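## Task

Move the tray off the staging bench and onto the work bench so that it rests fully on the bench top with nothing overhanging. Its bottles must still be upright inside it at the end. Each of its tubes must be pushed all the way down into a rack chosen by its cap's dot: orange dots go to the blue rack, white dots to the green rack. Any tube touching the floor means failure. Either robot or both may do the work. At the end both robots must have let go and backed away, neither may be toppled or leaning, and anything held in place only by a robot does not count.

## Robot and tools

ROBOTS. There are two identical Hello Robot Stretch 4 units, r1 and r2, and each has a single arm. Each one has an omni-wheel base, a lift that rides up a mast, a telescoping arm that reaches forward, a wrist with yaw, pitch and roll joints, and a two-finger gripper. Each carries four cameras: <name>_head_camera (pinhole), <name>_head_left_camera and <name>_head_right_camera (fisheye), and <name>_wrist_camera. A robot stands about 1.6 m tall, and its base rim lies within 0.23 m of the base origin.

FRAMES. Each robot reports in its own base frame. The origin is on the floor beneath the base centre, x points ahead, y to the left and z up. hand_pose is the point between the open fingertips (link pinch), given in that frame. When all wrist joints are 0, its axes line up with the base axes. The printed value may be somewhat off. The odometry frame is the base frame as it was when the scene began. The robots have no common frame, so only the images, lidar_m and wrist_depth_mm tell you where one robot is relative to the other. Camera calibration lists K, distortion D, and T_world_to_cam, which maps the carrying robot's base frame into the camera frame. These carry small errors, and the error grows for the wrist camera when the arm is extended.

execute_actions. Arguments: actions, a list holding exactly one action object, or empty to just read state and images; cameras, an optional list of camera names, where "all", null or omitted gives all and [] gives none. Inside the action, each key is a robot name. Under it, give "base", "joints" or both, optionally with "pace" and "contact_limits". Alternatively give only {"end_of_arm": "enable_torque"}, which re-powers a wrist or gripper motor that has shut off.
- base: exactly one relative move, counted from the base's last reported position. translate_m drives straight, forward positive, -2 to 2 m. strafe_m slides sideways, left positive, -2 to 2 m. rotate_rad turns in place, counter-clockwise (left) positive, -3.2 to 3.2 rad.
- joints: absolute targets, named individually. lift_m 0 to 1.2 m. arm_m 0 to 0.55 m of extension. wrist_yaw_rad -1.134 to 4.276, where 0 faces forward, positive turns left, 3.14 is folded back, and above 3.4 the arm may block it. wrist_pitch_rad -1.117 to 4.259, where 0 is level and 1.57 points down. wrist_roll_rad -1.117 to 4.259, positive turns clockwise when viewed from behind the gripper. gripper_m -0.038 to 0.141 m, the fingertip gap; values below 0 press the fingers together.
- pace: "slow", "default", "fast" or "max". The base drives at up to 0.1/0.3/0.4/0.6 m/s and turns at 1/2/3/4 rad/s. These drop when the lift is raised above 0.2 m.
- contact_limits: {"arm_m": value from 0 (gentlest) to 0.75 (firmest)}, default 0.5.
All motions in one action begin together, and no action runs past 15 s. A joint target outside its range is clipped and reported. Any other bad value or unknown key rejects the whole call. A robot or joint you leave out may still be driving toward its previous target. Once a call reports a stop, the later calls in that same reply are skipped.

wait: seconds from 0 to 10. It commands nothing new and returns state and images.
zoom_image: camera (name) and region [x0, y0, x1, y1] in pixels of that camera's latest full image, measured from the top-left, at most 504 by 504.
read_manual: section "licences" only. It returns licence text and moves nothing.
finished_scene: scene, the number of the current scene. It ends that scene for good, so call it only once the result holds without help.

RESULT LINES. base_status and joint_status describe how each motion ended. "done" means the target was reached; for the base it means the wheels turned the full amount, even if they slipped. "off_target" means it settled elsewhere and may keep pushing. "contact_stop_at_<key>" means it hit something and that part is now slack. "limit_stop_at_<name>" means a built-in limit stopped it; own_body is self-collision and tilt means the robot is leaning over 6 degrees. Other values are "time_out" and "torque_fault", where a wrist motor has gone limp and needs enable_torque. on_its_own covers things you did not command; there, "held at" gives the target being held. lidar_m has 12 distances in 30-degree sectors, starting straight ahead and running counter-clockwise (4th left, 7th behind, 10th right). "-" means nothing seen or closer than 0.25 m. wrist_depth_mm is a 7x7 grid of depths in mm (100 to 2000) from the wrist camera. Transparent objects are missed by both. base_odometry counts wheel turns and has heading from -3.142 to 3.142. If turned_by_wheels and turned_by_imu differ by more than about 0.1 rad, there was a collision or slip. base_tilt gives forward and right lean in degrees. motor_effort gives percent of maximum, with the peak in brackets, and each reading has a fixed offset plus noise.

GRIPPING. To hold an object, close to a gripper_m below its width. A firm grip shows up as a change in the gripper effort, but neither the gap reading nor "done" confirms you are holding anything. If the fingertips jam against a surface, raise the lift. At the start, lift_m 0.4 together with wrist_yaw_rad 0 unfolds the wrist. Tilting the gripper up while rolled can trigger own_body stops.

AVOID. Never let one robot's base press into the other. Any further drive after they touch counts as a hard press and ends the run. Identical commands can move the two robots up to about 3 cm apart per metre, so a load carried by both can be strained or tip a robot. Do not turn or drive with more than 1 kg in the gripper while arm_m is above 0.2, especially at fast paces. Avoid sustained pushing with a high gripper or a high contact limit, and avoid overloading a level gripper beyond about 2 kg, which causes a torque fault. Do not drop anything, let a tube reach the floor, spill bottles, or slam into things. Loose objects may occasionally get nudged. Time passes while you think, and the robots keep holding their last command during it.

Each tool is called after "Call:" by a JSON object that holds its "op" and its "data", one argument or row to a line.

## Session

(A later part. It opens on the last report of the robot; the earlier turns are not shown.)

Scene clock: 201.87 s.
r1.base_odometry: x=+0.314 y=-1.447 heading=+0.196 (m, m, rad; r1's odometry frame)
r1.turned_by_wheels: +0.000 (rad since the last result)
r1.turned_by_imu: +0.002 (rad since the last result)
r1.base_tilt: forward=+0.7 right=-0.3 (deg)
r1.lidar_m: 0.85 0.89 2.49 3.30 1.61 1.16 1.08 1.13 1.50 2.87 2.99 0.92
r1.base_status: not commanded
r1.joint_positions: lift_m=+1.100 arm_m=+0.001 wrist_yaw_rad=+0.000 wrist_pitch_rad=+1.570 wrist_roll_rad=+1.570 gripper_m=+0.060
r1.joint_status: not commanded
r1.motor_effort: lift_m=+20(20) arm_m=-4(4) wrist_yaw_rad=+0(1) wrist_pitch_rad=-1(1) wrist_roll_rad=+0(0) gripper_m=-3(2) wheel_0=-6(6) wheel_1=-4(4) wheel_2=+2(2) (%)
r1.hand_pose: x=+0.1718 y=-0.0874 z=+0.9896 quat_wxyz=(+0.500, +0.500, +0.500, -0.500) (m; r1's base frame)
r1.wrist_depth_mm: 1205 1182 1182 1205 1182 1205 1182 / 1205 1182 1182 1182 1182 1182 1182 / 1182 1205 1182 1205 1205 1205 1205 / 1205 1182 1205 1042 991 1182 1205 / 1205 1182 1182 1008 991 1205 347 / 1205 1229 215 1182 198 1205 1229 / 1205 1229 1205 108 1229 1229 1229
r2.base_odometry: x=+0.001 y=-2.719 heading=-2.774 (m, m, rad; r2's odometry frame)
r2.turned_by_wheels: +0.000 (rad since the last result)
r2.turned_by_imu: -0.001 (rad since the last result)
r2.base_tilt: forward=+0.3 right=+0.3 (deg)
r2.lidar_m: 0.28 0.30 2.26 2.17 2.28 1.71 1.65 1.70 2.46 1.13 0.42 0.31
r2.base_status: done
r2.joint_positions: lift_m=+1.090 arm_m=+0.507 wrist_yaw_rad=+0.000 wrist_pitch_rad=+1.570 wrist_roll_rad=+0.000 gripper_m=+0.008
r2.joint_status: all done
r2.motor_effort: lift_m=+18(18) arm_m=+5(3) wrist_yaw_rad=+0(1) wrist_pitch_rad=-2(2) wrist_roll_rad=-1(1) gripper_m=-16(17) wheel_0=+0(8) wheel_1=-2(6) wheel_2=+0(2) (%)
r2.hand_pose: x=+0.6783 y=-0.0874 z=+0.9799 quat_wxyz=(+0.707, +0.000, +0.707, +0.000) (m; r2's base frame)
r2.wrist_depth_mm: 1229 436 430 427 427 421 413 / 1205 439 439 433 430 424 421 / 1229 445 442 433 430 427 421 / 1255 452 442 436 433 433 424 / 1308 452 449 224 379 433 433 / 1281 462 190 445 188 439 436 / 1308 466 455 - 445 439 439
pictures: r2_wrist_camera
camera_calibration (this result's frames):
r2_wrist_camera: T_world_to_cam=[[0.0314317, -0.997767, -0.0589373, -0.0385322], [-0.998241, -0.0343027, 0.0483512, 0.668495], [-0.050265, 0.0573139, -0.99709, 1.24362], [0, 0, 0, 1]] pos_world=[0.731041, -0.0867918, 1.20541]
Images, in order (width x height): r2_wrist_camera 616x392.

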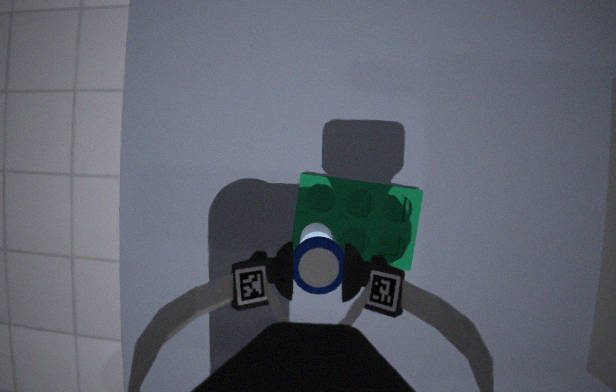

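Call:
{"op": "execute_actions", "data": {
  "actions": [
    {"r2":{"joints":{"arm_m":0.498},"pace":"slow"}}
  ],
  "cameras": ["r2_wrist_camera"]
}}

Call:
{"op": "execute_actions", "data": {
  "actions": [
    {"r2":{"joints":{"lift_m":1.0},"pace":"slow"}}
  ],
  "cameras": ["r2_wrist_camera"]
}}

Scene clock: 209.40 s.
r1.base_odometry: x=+0.314 y=-1.447 heading=+0.196 (m, m, rad; r1's odometry frame)
r1.turned_by_wheels: +0.000 (rad since the last result)
r1.turned_by_imu: +0.001 (rad since the last result)
r1.base_tilt: forward=+0.4 right=-0.3 (deg)
r1.lidar_m: 0.84 0.89 2.48 3.33 1.58 1.15 1.09 1.13 1.52 2.87 2.98 0.91
r1.base_status: not commanded
r1.joint_positions: lift_m=+1.100 arm_m=+0.001 wrist_yaw_rad=+0.000 wrist_pitch_rad=+1.570 wrist_roll_rad=+1.570 gripper_m=+0.060
r1.joint_status: not commanded
r1.motor_effort: lift_m=+20(20) arm_m=-4(4) wrist_yaw_rad=+1(1) wrist_pitch_rad=-1(1) wrist_roll_rad=-1(0) gripper_m=-3(3) wheel_0=-6(6) wheel_1=-4(4) wheel_2=+2(2) (%)
r1.hand_pose: x=+0.1718 y=-0.0874 z=+0.9896 quat_wxyz=(+0.500, +0.500, +0.500, -0.500) (m; r1's base frame)
r1.wrist_depth_mm: 1205 1205 1182 1182 1182 1182 1182 / 1182 1182 1182 1182 1182 1205 1160 / 1182 1205 1182 1229 1205 1182 1182 / 1182 1182 1205 1060 1008 1182 1182 / 1182 1182 1182 1008 1008 1229 347 / 1205 1205 215 1182 197 1205 1229 / 1205 1182 1229 108 1182 1229 1229
r2.base_odometry: x=+0.001 y=-2.719 heading=-2.774 (m, m, rad; r2's odometry frame)
r2.turned_by_wheels: +0.000 (rad since the last result)
r2.turned_by_imu: -0.001 (rad since the last result)
r2.base_tilt: forward=+0.4 right=+0.4 (deg)
r2.lidar_m: 0.27 0.30 2.25 2.16 2.25 1.73 1.66 1.73 2.45 1.09 0.40 0.28
r2.base_status: not commanded
r2.joint_positions: lift_m=+1.090 arm_m=+0.499 wrist_yaw_rad=+0.000 wrist_pitch_rad=+1.570 wrist_roll_rad=+0.000 gripper_m=+0.008
r2.joint_status: all done
r2.motor_effort: lift_m=+18(18) arm_m=-5(4) wrist_yaw_rad=+1(0) wrist_pitch_rad=-3(2) wrist_roll_rad=-1(1) gripper_m=-20(17) wheel_0=+0(0) wheel_1=-2(2) wheel_2=+0(0) (%)
r2.hand_pose: x=+0.6700 y=-0.0874 z=+0.9799 quat_wxyz=(+0.707, +0.000, +0.707, +0.000) (m; r2's base frame)
r2.wrist_depth_mm: 1229 439 433 427 427 418 415 / 1255 445 430 430 427 424 418 / 1229 445 436 439 433 430 424 / 1229 452 445 433 410 430 424 / 1255 452 452 224 433 433 430 / 1281 462 190 445 187 439 433 / 1281 462 459 - 445 442 442
pictures: r2_wrist_camera
camera_calibration (this result's frames):
r2_wrist_camera: T_world_to_cam=[[0.0314315, -0.997767, -0.0589373, -0.0382721], [-0.998241, -0.0343025, 0.0483511, 0.66024], [-0.0502648, 0.0573139, -0.99709, 1.24321], [0, 0, 0, 1]] pos_world=[0.722771, -0.0867918, 1.20541]
Images, in order (width x height): r2_wrist_camera 616x392.

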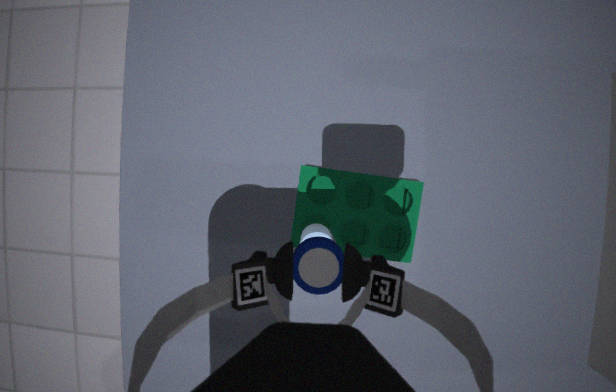

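Scene clock: 211.03 s.
r1.base_odometry: x=+0.314 y=-1.447 heading=+0.196 (m, m, rad; r1's odometry frame)
r1.turned_by_wheels: +0.000 (rad since the last result)
r1.turned_by_imu: +0.001 (rad since the last result)
r1.base_tilt: forward=+0.6 right=-0.2 (deg)
r1.lidar_m: 0.83 0.91 2.48 3.30 1.62 1.15 1.07 1.13 1.54 2.87 2.98 0.90
r1.base_status: not commanded
r1.joint_positions: lift_m=+1.100 arm_m=+0.001 wrist_yaw_rad=+0.000 wrist_pitch_rad=+1.570 wrist_roll_rad=+1.570 gripper_m=+0.060
r1.joint_status: not commanded
r1.motor_effort: lift_m=+20(20) arm_m=-5(4) wrist_yaw_rad=+0(0) wrist_pitch_rad=-1(1) wrist_roll_rad=+0(0) gripper_m=-2(5) wheel_0=-6(6) wheel_1=-4(4) wheel_2=+2(2) (%)
r1.hand_pose: x=+0.1718 y=-0.0874 z=+0.9896 quat_wxyz=(+0.500, +0.500, +0.500, -0.500) (m; r1's base frame)
r1.wrist_depth_mm: 1160 1182 1182 1205 1182 1205 1205 / 1182 1182 1182 1182 1205 1182 1182 / 1205 1182 1182 1205 1182 1205 1182 / 1182 1182 1229 1060 1008 1205 1229 / 1182 1229 1205 1008 991 1205 351 / 1182 1229 215 1205 198 1205 1205 / 1229 1205 1182 109 1229 1229 1229
r2.base_odometry: x=+0.001 y=-2.719 heading=-2.774 (m, m, rad; r2's odometry frame)
r2.turned_by_wheels: +0.000 (rad since the last result)
r2.turned_by_imu: +0.000 (rad since the last result)
r2.base_tilt: forward=+0.4 right=+0.3 (deg)
r2.lidar_m: 0.28 0.28 2.24 2.16 2.27 1.73 1.65 1.73 2.47 1.12 0.43 0.30
r2.base_status: not commanded
r2.joint_positions: lift_m=+1.000 arm_m=+0.499 wrist_yaw_rad=+0.000 wrist_pitch_rad=+1.570 wrist_roll_rad=+0.000 gripper_m=+0.008
r2.joint_status: all done
r2.motor_effort: lift_m=+18(18) arm_m=-5(5) wrist_yaw_rad=+1(1) wrist_pitch_rad=-2(3) wrist_roll_rad=-1(1) gripper_m=-17(18) wheel_0=+0(0) wheel_1=-2(2) wheel_2=+0(0) (%)
r2.hand_pose: x=+0.6700 y=-0.0874 z=+0.8899 quat_wxyz=(+0.707, +0.000, +0.707, +0.000) (m; r2's base frame)
r2.wrist_depth_mm: 1138 347 343 340 338 330 330 / 1098 351 347 343 338 334 330 / 1138 355 349 345 345 340 336 / 1160 359 353 343 320 342 340 / 1182 362 355 224 290 343 343 / 1182 366 191 355 185 349 349 / 1205 368 366 - 357 351 349
pictures: r2_wrist_camera
camera_calibration (this result's frames):
r2_wrist_camera: T_world_to_cam=[[0.0314319, -0.997767, -0.0589373, -0.0435744], [-0.998241, -0.0343029, 0.0483511, 0.664588], [-0.0502649, 0.0573139, -0.99709, 1.15351], [0, 0, 0, 1]] pos_world=[0.722769, -0.0867918, 1.11545]
Images, in order (width x height): r2_wrist_camera 616x392.

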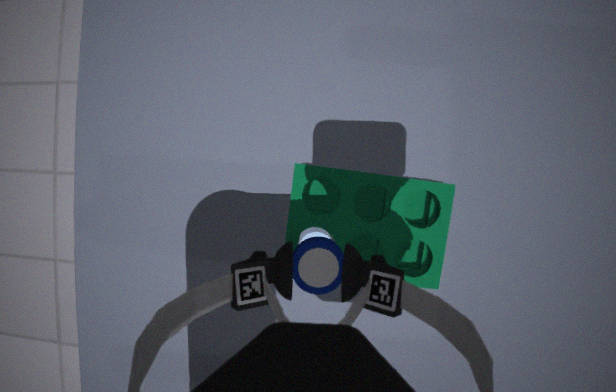

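Call:
{"op": "execute_actions", "data": {
  "actions": [
    {"r2":{"joints":{"gripper_m":0.06}}}
  ],
  "cameras": []
}}

Call:
{"op": "execute_actions", "data": {
  "actions": [
    {"r2":{"joints":{"lift_m":1.06}}}
  ],
  "cameras": []
}}

Call:
{"op": "execute_actions", "data": {
  "actions": [
    {"r2":{"base":{"strafe_m":-0.448},"joints":{"arm_m":0.54,"wrist_roll_rad":1.57}}}
  ],
  "cameras": ["r2_wrist_camera"]
}}

Scene clock: 223.33 s.
r1.base_odometry: x=+0.314 y=-1.447 heading=+0.196 (m, m, rad; r1's odometry frame)
r1.turned_by_wheels: +0.000 (rad since the last result)
r1.turned_by_imu: +0.002 (rad since the last result)
r1.base_tilt: forward=+0.7 right=-0.2 (deg)
r1.lidar_m: 0.86 0.90 2.51 3.32 1.61 1.13 1.08 1.12 1.53 2.87 2.96 0.90
r1.base_status: not commanded
r1.joint_positions: lift_m=+1.100 arm_m=+0.001 wrist_yaw_rad=+0.000 wrist_pitch_rad=+1.570 wrist_roll_rad=+1.570 gripper_m=+0.060
r1.joint_status: not commanded
r1.motor_effort: lift_m=+20(20) arm_m=-5(4) wrist_yaw_rad=+0(0) wrist_pitch_rad=-1(1) wrist_roll_rad=+1(0) gripper_m=-4(3) wheel_0=-6(6) wheel_1=-4(4) wheel_2=+2(2) (%)
r1.hand_pose: x=+0.1718 y=-0.0874 z=+0.9896 quat_wxyz=(+0.500, +0.500, +0.500, -0.500) (m; r1's base frame)
r1.wrist_depth_mm: 1182 1160 1182 1182 1182 1205 1205 / 1182 1182 1205 1182 1205 1182 1229 / 1205 1205 1205 1205 1182 1182 1205 / 1182 1205 1205 1042 991 1205 1229 / 1229 1205 1205 991 991 1205 347 / 1205 1205 216 1182 197 1229 1255 / 1205 1205 1229 108 1229 1229 1205
r2.base_odometry: x=+0.001 y=-2.719 heading=-2.774 (m, m, rad; r2's odometry frame)
r2.turned_by_wheels: +0.000 (rad since the last result)
r2.turned_by_imu: -0.001 (rad since the last result)
r2.base_tilt: forward=+0.4 right=+0.3 (deg)
r2.lidar_m: 0.28 0.31 2.25 2.16 2.29 1.70 1.65 1.73 2.48 1.11 0.41 0.30
r2.base_status: not commanded
r2.joint_positions: lift_m=+1.000 arm_m=+0.499 wrist_yaw_rad=+0.000 wrist_pitch_rad=+1.570 wrist_roll_rad=+0.000 gripper_m=+0.060
r2.joint_status: all done
r2.motor_effort: lift_m=+17(18) arm_m=-5(5) wrist_yaw_rad=-2(1) wrist_pitch_rad=-2(3) wrist_roll_rad=-1(2) gripper_m=-4(18) wheel_0=+0(0) wheel_1=-2(2) wheel_2=+0(0) (%)
r2.hand_pose: x=+0.6700 y=-0.0874 z=+0.8899 quat_wxyz=(+0.707, +0.000, +0.707, +0.000) (m; r2's base frame)
r2.wrist_depth_mm: 1118 347 343 340 338 334 329 / 1138 351 345 343 340 336 332 / 1160 351 349 345 343 340 336 / 1182 359 353 343 320 342 340 / 1138 364 357 290 287 343 342 / 1160 364 359 355 193 349 347 / 1229 370 368 - 353 351 349
pictures: none
No camera images: the call's "cameras" was empty. Leave "cameras" out to get every camera's image.

Scene clock: 224.50 s.
r1.base_odometry: x=+0.314 y=-1.447 heading=+0.196 (m, m, rad; r1's odometry frame)
r1.turned_by_wheels: +0.000 (rad since the last result)
r1.turned_by_imu: +0.000 (rad since the last result)
r1.base_tilt: forward=+0.6 right=-0.3 (deg)
r1.lidar_m: 0.85 0.88 2.50 3.32 1.60 1.16 1.08 1.14 1.53 2.84 2.96 0.92
r1.base_status: not commanded
r1.joint_positions: lift_m=+1.100 arm_m=+0.001 wrist_yaw_rad=+0.000 wrist_pitch_rad=+1.570 wrist_roll_rad=+1.570 gripper_m=+0.060
r1.joint_status: not commanded
r1.motor_effort: lift_m=+20(20) arm_m=-4(4) wrist_yaw_rad=+0(0) wrist_pitch_rad=-1(1) wrist_roll_rad=+1(0) gripper_m=-3(2) wheel_0=-6(6) wheel_1=-4(4) wheel_2=+2(2) (%)
r1.hand_pose: x=+0.1718 y=-0.0874 z=+0.9896 quat_wxyz=(+0.500, +0.500, +0.500, -0.500) (m; r1's base frame)
r1.wrist_depth_mm: 1182 1182 1182 1182 1182 1205 1182 / 1182 1182 1182 1205 1205 1205 1182 / 1229 1182 1182 1205 1182 1205 1205 / 1205 1205 1182 1060 1008 1205 1205 / 1205 1229 1182 1008 991 1205 349 / 1205 1229 216 1205 197 1205 1182 / 1182 1205 1182 109 1205 1205 1205
r2.base_odometry: x=+0.001 y=-2.719 heading=-2.774 (m, m, rad; r2's odometry frame)
r2.turned_by_wheels: +0.000 (rad since the last result)
r2.turned_by_imu: +0.000 (rad since the last result)
r2.base_tilt: forward=+0.4 right=+0.3 (deg)
r2.lidar_m: 0.26 0.30 2.23 2.16 2.28 1.73 1.66 1.75 2.42 1.13 0.41 0.31
r2.base_status: not commanded
r2.joint_positions: lift_m=+1.060 arm_m=+0.499 wrist_yaw_rad=+0.000 wrist_pitch_rad=+1.570 wrist_roll_rad=+0.000 gripper_m=+0.060
r2.joint_status: all done
r2.motor_effort: lift_m=+22(22) arm_m=-5(5) wrist_yaw_rad=+2(1) wrist_pitch_rad=-2(2) wrist_roll_rad=-1(1) gripper_m=-2(3) wheel_0=+0(0) wheel_1=-2(2) wheel_2=+0(0) (%)
r2.hand_pose: x=+0.6700 y=-0.0874 z=+0.9496 quat_wxyz=(+0.707, +0.000, +0.707, +0.000) (m; r2's base frame)
r2.wrist_depth_mm: 1205 407 402 402 394 392 384 / 1205 410 407 402 397 394 392 / 1205 410 415 407 404 399 397 / 1205 413 415 402 404 399 397 / 1229 421 421 413 377 402 399 / 1255 430 421 415 193 410 407 / 1281 433 430 - 418 410 410
pictures: none
No camera images: the call's "cameras" was empty. Leave "cameras" out to get every camera's image.

Scene clock: 227.30 s.
r1.base_odometry: x=+0.314 y=-1.447 heading=+0.196 (m, m, rad; r1's odometry frame)
r1.turned_by_wheels: +0.000 (rad since the last result)
r1.turned_by_imu: +0.001 (rad since the last result)
r1.base_tilt: forward=+0.7 right=-0.3 (deg)
r1.lidar_m: 0.86 0.89 2.50 3.33 1.62 1.15 1.08 1.15 1.51 2.85 2.94 0.92
r1.base_status: not commanded
r1.joint_positions: lift_m=+1.100 arm_m=+0.001 wrist_yaw_rad=+0.000 wrist_pitch_rad=+1.570 wrist_roll_rad=+1.570 gripper_m=+0.060
r1.joint_status: not commanded
r1.motor_effort: lift_m=+20(20) arm_m=-5(4) wrist_yaw_rad=+1(0) wrist_pitch_rad=-1(1) wrist_roll_rad=+0(1) gripper_m=-3(2) wheel_0=-6(6) wheel_1=-4(4) wheel_2=+2(2) (%)
r1.hand_pose: x=+0.1718 y=-0.0874 z=+0.9896 quat_wxyz=(+0.500, +0.500, +0.500, -0.500) (m; r1's base frame)
r1.wrist_depth_mm: 1160 1182 1205 1182 1182 1205 1182 / 1182 1182 1205 1182 1182 1205 1182 / 1205 1160 1205 1182 1205 1205 1205 / 1182 1205 1205 1042 1008 1182 1205 / 1205 1205 1229 991 991 1205 349 / 1205 1205 215 1229 198 1205 1205 / 1229 1229 1205 109 1205 1205 1205
r2.base_odometry: x=-0.160 y=-2.301 heading=-2.774 (m, m, rad; r2's odometry frame)
r2.turned_by_wheels: +0.000 (rad since the last result)
r2.turned_by_imu: -0.001 (rad since the last result)
r2.base_tilt: forward=+0.4 right=+0.3 (deg)
r2.lidar_m: 0.27 0.29 0.42 2.62 2.36 1.71 1.67 1.75 2.45 2.59 0.41 0.28
r2.base_status: done
r2.joint_positions: lift_m=+1.060 arm_m=+0.539 wrist_yaw_rad=+0.000 wrist_pitch_rad=+1.570 wrist_roll_rad=+1.570 gripper_m=+0.060
r2.joint_status: all done
r2.motor_effort: lift_m=+22(22) arm_m=+5(5) wrist_yaw_rad=+0(0) wrist_pitch_rad=-2(3) wrist_roll_rad=+1(4) gripper_m=-4(3) wheel_0=+1(10) wheel_1=+1(9) wheel_2=+0(0) (%)
r2.hand_pose: x=+0.7103 y=-0.0874 z=+0.9496 quat_wxyz=(+0.501, +0.500, +0.500, -0.499) (m; r2's base frame)
r2.wrist_depth_mm: 410 407 271 375 347 364 349 / 410 407 353 404 394 394 351 / 413 413 410 402 402 402 375 / 418 413 410 407 404 404 379 / 421 418 413 351 407 353 377 / 424 421 351 289 192 276 251 / 427 424 421 - 418 410 413
pictures: r2_wrist_camera
camera_calibration (this result's frames):
r2_wrist_camera: T_world_to_cam=[[-0.997669, -0.032986, -0.0597439, 0.774732], [-0.0359417, 0.998147, 0.0490942, 0.107968], [0.0580138, 0.0511271, -0.997006, 1.13746], [0, 0, 0, 1]] pos_world=[0.710818, -0.140368, 1.17504]
Images, in order (width x height): r2_wrist_camera 616x392.

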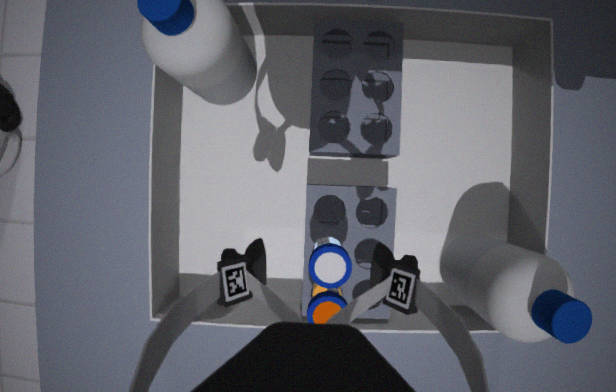

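Call:
{"op": "execute_actions", "data": {
  "actions": [
    {"r2":{"base":{"strafe_m":0.011},"joints":{"arm_m":0.53,"lift_m":1.03},"pace":"slow"}}
  ],
  "cameras": ["r2_wrist_camera"]
}}

Scene clock: 233.20 s.
r1.base_odometry: x=+0.314 y=-1.447 heading=+0.196 (m, m, rad; r1's odometry frame)
r1.turned_by_wheels: +0.000 (rad since the last result)
r1.turned_by_imu: +0.001 (rad since the last result)
r1.base_tilt: forward=+0.5 right=-0.3 (deg)
r1.lidar_m: 0.85 0.90 2.50 3.30 1.60 1.14 1.08 1.12 1.54 2.88 2.98 0.91
r1.base_status: not commanded
r1.joint_positions: lift_m=+1.100 arm_m=+0.001 wrist_yaw_rad=+0.000 wrist_pitch_rad=+1.570 wrist_roll_rad=+1.570 gripper_m=+0.060
r1.joint_status: not commanded
r1.motor_effort: lift_m=+20(20) arm_m=-4(4) wrist_yaw_rad=+1(1) wrist_pitch_rad=-1(1) wrist_roll_rad=+0(0) gripper_m=-3(5) wheel_0=-6(6) wheel_1=-4(4) wheel_2=+2(2) (%)
r1.hand_pose: x=+0.1718 y=-0.0874 z=+0.9896 quat_wxyz=(+0.500, +0.500, +0.500, -0.500) (m; r1's base frame)
r1.wrist_depth_mm: 1160 1205 1182 1182 1182 1182 1205 / 1160 1182 1182 1182 1205 1205 1205 / 1205 1182 1205 1205 1205 1205 1205 / 1205 1205 1205 1060 976 1182 1205 / 1205 1205 1205 991 1008 1229 347 / 1229 1205 216 1229 198 1229 1205 / 1229 1205 1205 108 1182 1229 1229
r2.base_odometry: x=-0.156 y=-2.311 heading=-2.774 (m, m, rad; r2's odometry frame)
r2.turned_by_wheels: +0.000 (rad since the last result)
r2.turned_by_imu: -0.001 (rad since the last result)
r2.base_tilt: forward=+0.4 right=+0.3 (deg)
r2.lidar_m: 0.27 0.28 0.41 2.60 2.35 1.68 1.67 1.74 2.45 2.60 0.39 0.29
r2.base_status: done
r2.joint_positions: lift_m=+1.030 arm_m=+0.531 wrist_yaw_rad=+0.000 wrist_pitch_rad=+1.570 wrist_roll_rad=+1.570 gripper_m=+0.060
r2.joint_status: all done
r2.motor_effort: lift_m=+17(22) arm_m=-5(5) wrist_yaw_rad=+0(1) wrist_pitch_rad=-2(2) wrist_roll_rad=+1(1) gripper_m=-1(2) wheel_0=-1(9) wheel_1=+1(5) wheel_2=+0(0) (%)
r2.hand_pose: x=+0.7020 y=-0.0874 z=+0.9199 quat_wxyz=(+0.501, +0.500, +0.500, -0.499) (m; r2's base frame)
r2.wrist_depth_mm: 377 254 286 353 349 366 315 / 382 377 375 368 368 366 320 / 384 382 379 377 375 370 330 / 389 382 379 370 375 375 330 / 389 382 382 319 377 315 274 / 394 389 322 259 193 255 234 / 397 397 389 - 384 384 382
pictures: r2_wrist_camera
camera_calibration (this result's frames):
r2_wrist_camera: T_world_to_cam=[[-0.997669, -0.0329781, -0.059744, 0.76471], [-0.0359338, 0.998148, 0.0490942, 0.109119], [0.0580143, 0.0511266, -0.997006, 1.10841], [0, 0, 0, 1]] pos_world=[0.702544, -0.140368, 1.14542]
Images, in order (width x height): r2_wrist_camera 616x392.

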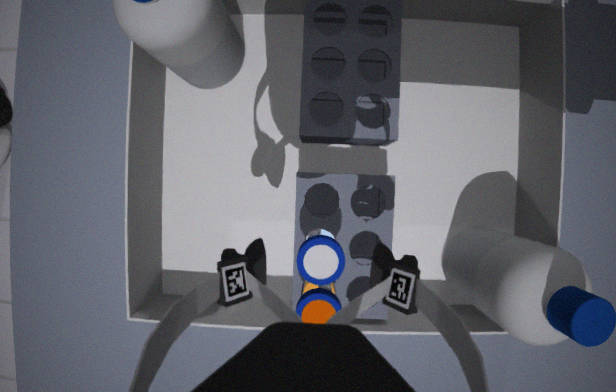

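Call:
{"op": "execute_actions", "data": {
  "actions": [
    {"r2":{"joints":{"lift_m":1.0},"pace":"slow"}}
  ],
  "cameras": []
}}

Call:
{"op": "execute_actions", "data": {
  "actions": [
    {"r2":{"joints":{"gripper_m":0.008}}}
  ],
  "cameras": ["r2_wrist_camera"]
}}

Call:
{"op": "execute_actions", "data": {
  "actions": [
    {"r2":{"joints":{"lift_m":1.17},"pace":"slow"}}
  ],
  "cameras": []
}}

Call:
{"op": "execute_actions", "data": {
  "actions": [
    {"r2":{"base":{"strafe_m":0.358},"joints":{"arm_m":0.46,"wrist_roll_rad":0}}}
  ],
  "cameras": []
}}

Call:
{"op": "execute_actions", "data": {
  "actions": [
    {"r2":{"joints":{"lift_m":1.09}}}
  ],
  "cameras": ["r2_wrist_camera","r1_head_camera"]
}}

Scene clock: 243.30 s.
r1.base_odometry: x=+0.314 y=-1.447 heading=+0.196 (m, m, rad; r1's odometry frame)
r1.turned_by_wheels: +0.000 (rad since the last result)
r1.turned_by_imu: +0.001 (rad since the last result)
r1.base_tilt: forward=+0.6 right=-0.2 (deg)
r1.lidar_m: 0.86 0.90 2.50 3.31 1.62 1.14 1.08 1.13 1.53 2.87 2.99 0.91
r1.base_status: not commanded
r1.joint_positions: lift_m=+1.100 arm_m=+0.001 wrist_yaw_rad=+0.000 wrist_pitch_rad=+1.570 wrist_roll_rad=+1.570 gripper_m=+0.060
r1.joint_status: not commanded
r1.motor_effort: lift_m=+20(20) arm_m=-5(4) wrist_yaw_rad=+0(0) wrist_pitch_rad=-1(1) wrist_roll_rad=-1(1) gripper_m=-3(2) wheel_0=-6(6) wheel_1=-4(4) wheel_2=+2(2) (%)
r1.hand_pose: x=+0.1718 y=-0.0874 z=+0.9896 quat_wxyz=(+0.500, +0.500, +0.500, -0.500) (m; r1's base frame)
r1.wrist_depth_mm: 1182 1160 1182 1182 1205 1182 1205 / 1182 1205 1182 1205 1205 1205 1205 / 1182 1182 1182 1229 1205 1205 1205 / 1182 1182 1205 1078 1008 1182 1205 / 1205 1182 1229 991 1008 1205 347 / 1182 1205 215 1205 198 1229 1182 / 1205 1182 1182 108 1205 1229 1182
r2.base_odometry: x=-0.156 y=-2.311 heading=-2.774 (m, m, rad; r2's odometry frame)
r2.turned_by_wheels: +0.000 (rad since the last result)
r2.turned_by_imu: -0.001 (rad since the last result)
r2.base_tilt: forward=+0.4 right=+0.3 (deg)
r2.lidar_m: 0.28 0.29 0.43 2.62 2.31 1.68 1.65 1.73 2.46 2.60 0.40 0.30
r2.base_status: not commanded
r2.joint_positions: lift_m=+1.000 arm_m=+0.531 wrist_yaw_rad=+0.000 wrist_pitch_rad=+1.570 wrist_roll_rad=+1.570 gripper_m=+0.060
r2.joint_status: all done
r2.motor_effort: lift_m=+17(15) arm_m=-5(5) wrist_yaw_rad=-1(3) wrist_pitch_rad=-2(2) wrist_roll_rad=+1(1) gripper_m=-3(2) wheel_0=-1(1) wheel_1=+1(1) wheel_2=+0(0) (%)
r2.hand_pose: x=+0.7020 y=-0.0874 z=+0.8899 quat_wxyz=(+0.501, +0.500, +0.500, -0.499) (m; r2's base frame)
r2.wrist_depth_mm: 351 237 285 336 309 338 317 / 353 347 345 340 336 338 319 / 357 349 349 347 342 342 319 / 355 340 351 317 343 342 320 / 359 343 351 289 343 315 237 / 362 345 297 229 193 255 212 / 364 364 359 - 353 351 -
pictures: none
No camera images: the call's "cameras" was empty. Leave "cameras" out to get every camera's image.

Scene clock: 244.63 s.
r1.base_odometry: x=+0.314 y=-1.447 heading=+0.196 (m, m, rad; r1's odometry frame)
r1.turned_by_wheels: +0.000 (rad since the last result)
r1.turned_by_imu: +0.000 (rad since the last result)
r1.base_tilt: forward=+0.6 right=-0.2 (deg)
r1.lidar_m: 0.85 0.91 2.46 3.33 1.62 1.13 1.08 1.12 1.53 2.87 2.96 0.90
r1.base_status: not commanded
r1.joint_positions: lift_m=+1.100 arm_m=+0.001 wrist_yaw_rad=+0.000 wrist_pitch_rad=+1.570 wrist_roll_rad=+1.570 gripper_m=+0.060
r1.joint_status: not commanded
r1.motor_effort: lift_m=+20(20) arm_m=-4(4) wrist_yaw_rad=+1(1) wrist_pitch_rad=-1(1) wrist_roll_rad=+0(0) gripper_m=-4(0) wheel_0=-6(6) wheel_1=-4(4) wheel_2=+3(2) (%)
r1.hand_pose: x=+0.1718 y=-0.0874 z=+0.9896 quat_wxyz=(+0.500, +0.500, +0.500, -0.500) (m; r1's base frame)
r1.wrist_depth_mm: 1182 1182 1182 1182 1205 1182 1205 / 1182 1182 1205 1205 1205 1205 1182 / 1205 1182 1205 1160 1229 1205 1205 / 1205 1205 1205 1042 991 1205 1205 / 1205 1205 1229 991 991 1229 349 / 1205 1182 216 1205 198 1205 1229 / 1182 1205 1205 108 1205 1229 1205
r2.base_odometry: x=-0.156 y=-2.311 heading=-2.774 (m, m, rad; r2's odometry frame)
r2.turned_by_wheels: +0.000 (rad since the last result)
r2.turned_by_imu: +0.000 (rad since the last result)
r2.base_tilt: forward=+0.4 right=+0.3 (deg)
r2.lidar_m: 0.26 0.30 0.41 2.60 2.38 1.69 1.66 1.74 2.46 2.61 0.39 0.29
r2.base_status: not commanded
r2.joint_positions: lift_m=+1.000 arm_m=+0.531 wrist_yaw_rad=+0.000 wrist_pitch_rad=+1.570 wrist_roll_rad=+1.570 gripper_m=+0.008
r2.joint_status: all done
r2.motor_effort: lift_m=+17(17) arm_m=-5(5) wrist_yaw_rad=+0(1) wrist_pitch_rad=-2(2) wrist_roll_rad=+0(1) gripper_m=-15(20) wheel_0=-1(1) wheel_1=+0(1) wheel_2=+0(0) (%)
r2.hand_pose: x=+0.7020 y=-0.0874 z=+0.8899 quat_wxyz=(+0.501, +0.500, +0.500, -0.499) (m; r2's base frame)
r2.wrist_depth_mm: 349 236 285 338 309 336 317 / 353 347 345 338 338 340 319 / 353 347 349 345 343 342 319 / 357 343 349 319 345 343 319 / 359 343 353 224 319 314 237 / 364 340 190 225 188 254 212 / 364 362 357 - 355 353 -
pictures: r2_wrist_camera
camera_calibration (this result's frames):
r2_wrist_camera: T_world_to_cam=[[-0.997669, -0.0329774, -0.0597439, 0.762915], [-0.0359331, 0.998148, 0.0490942, 0.110591], [0.0580142, 0.0511266, -0.997006, 1.0785], [0, 0, 0, 1]] pos_world=[0.702542, -0.140368, 1.11542]
Images, in order (width x height): r2_wrist_camera 616x392.

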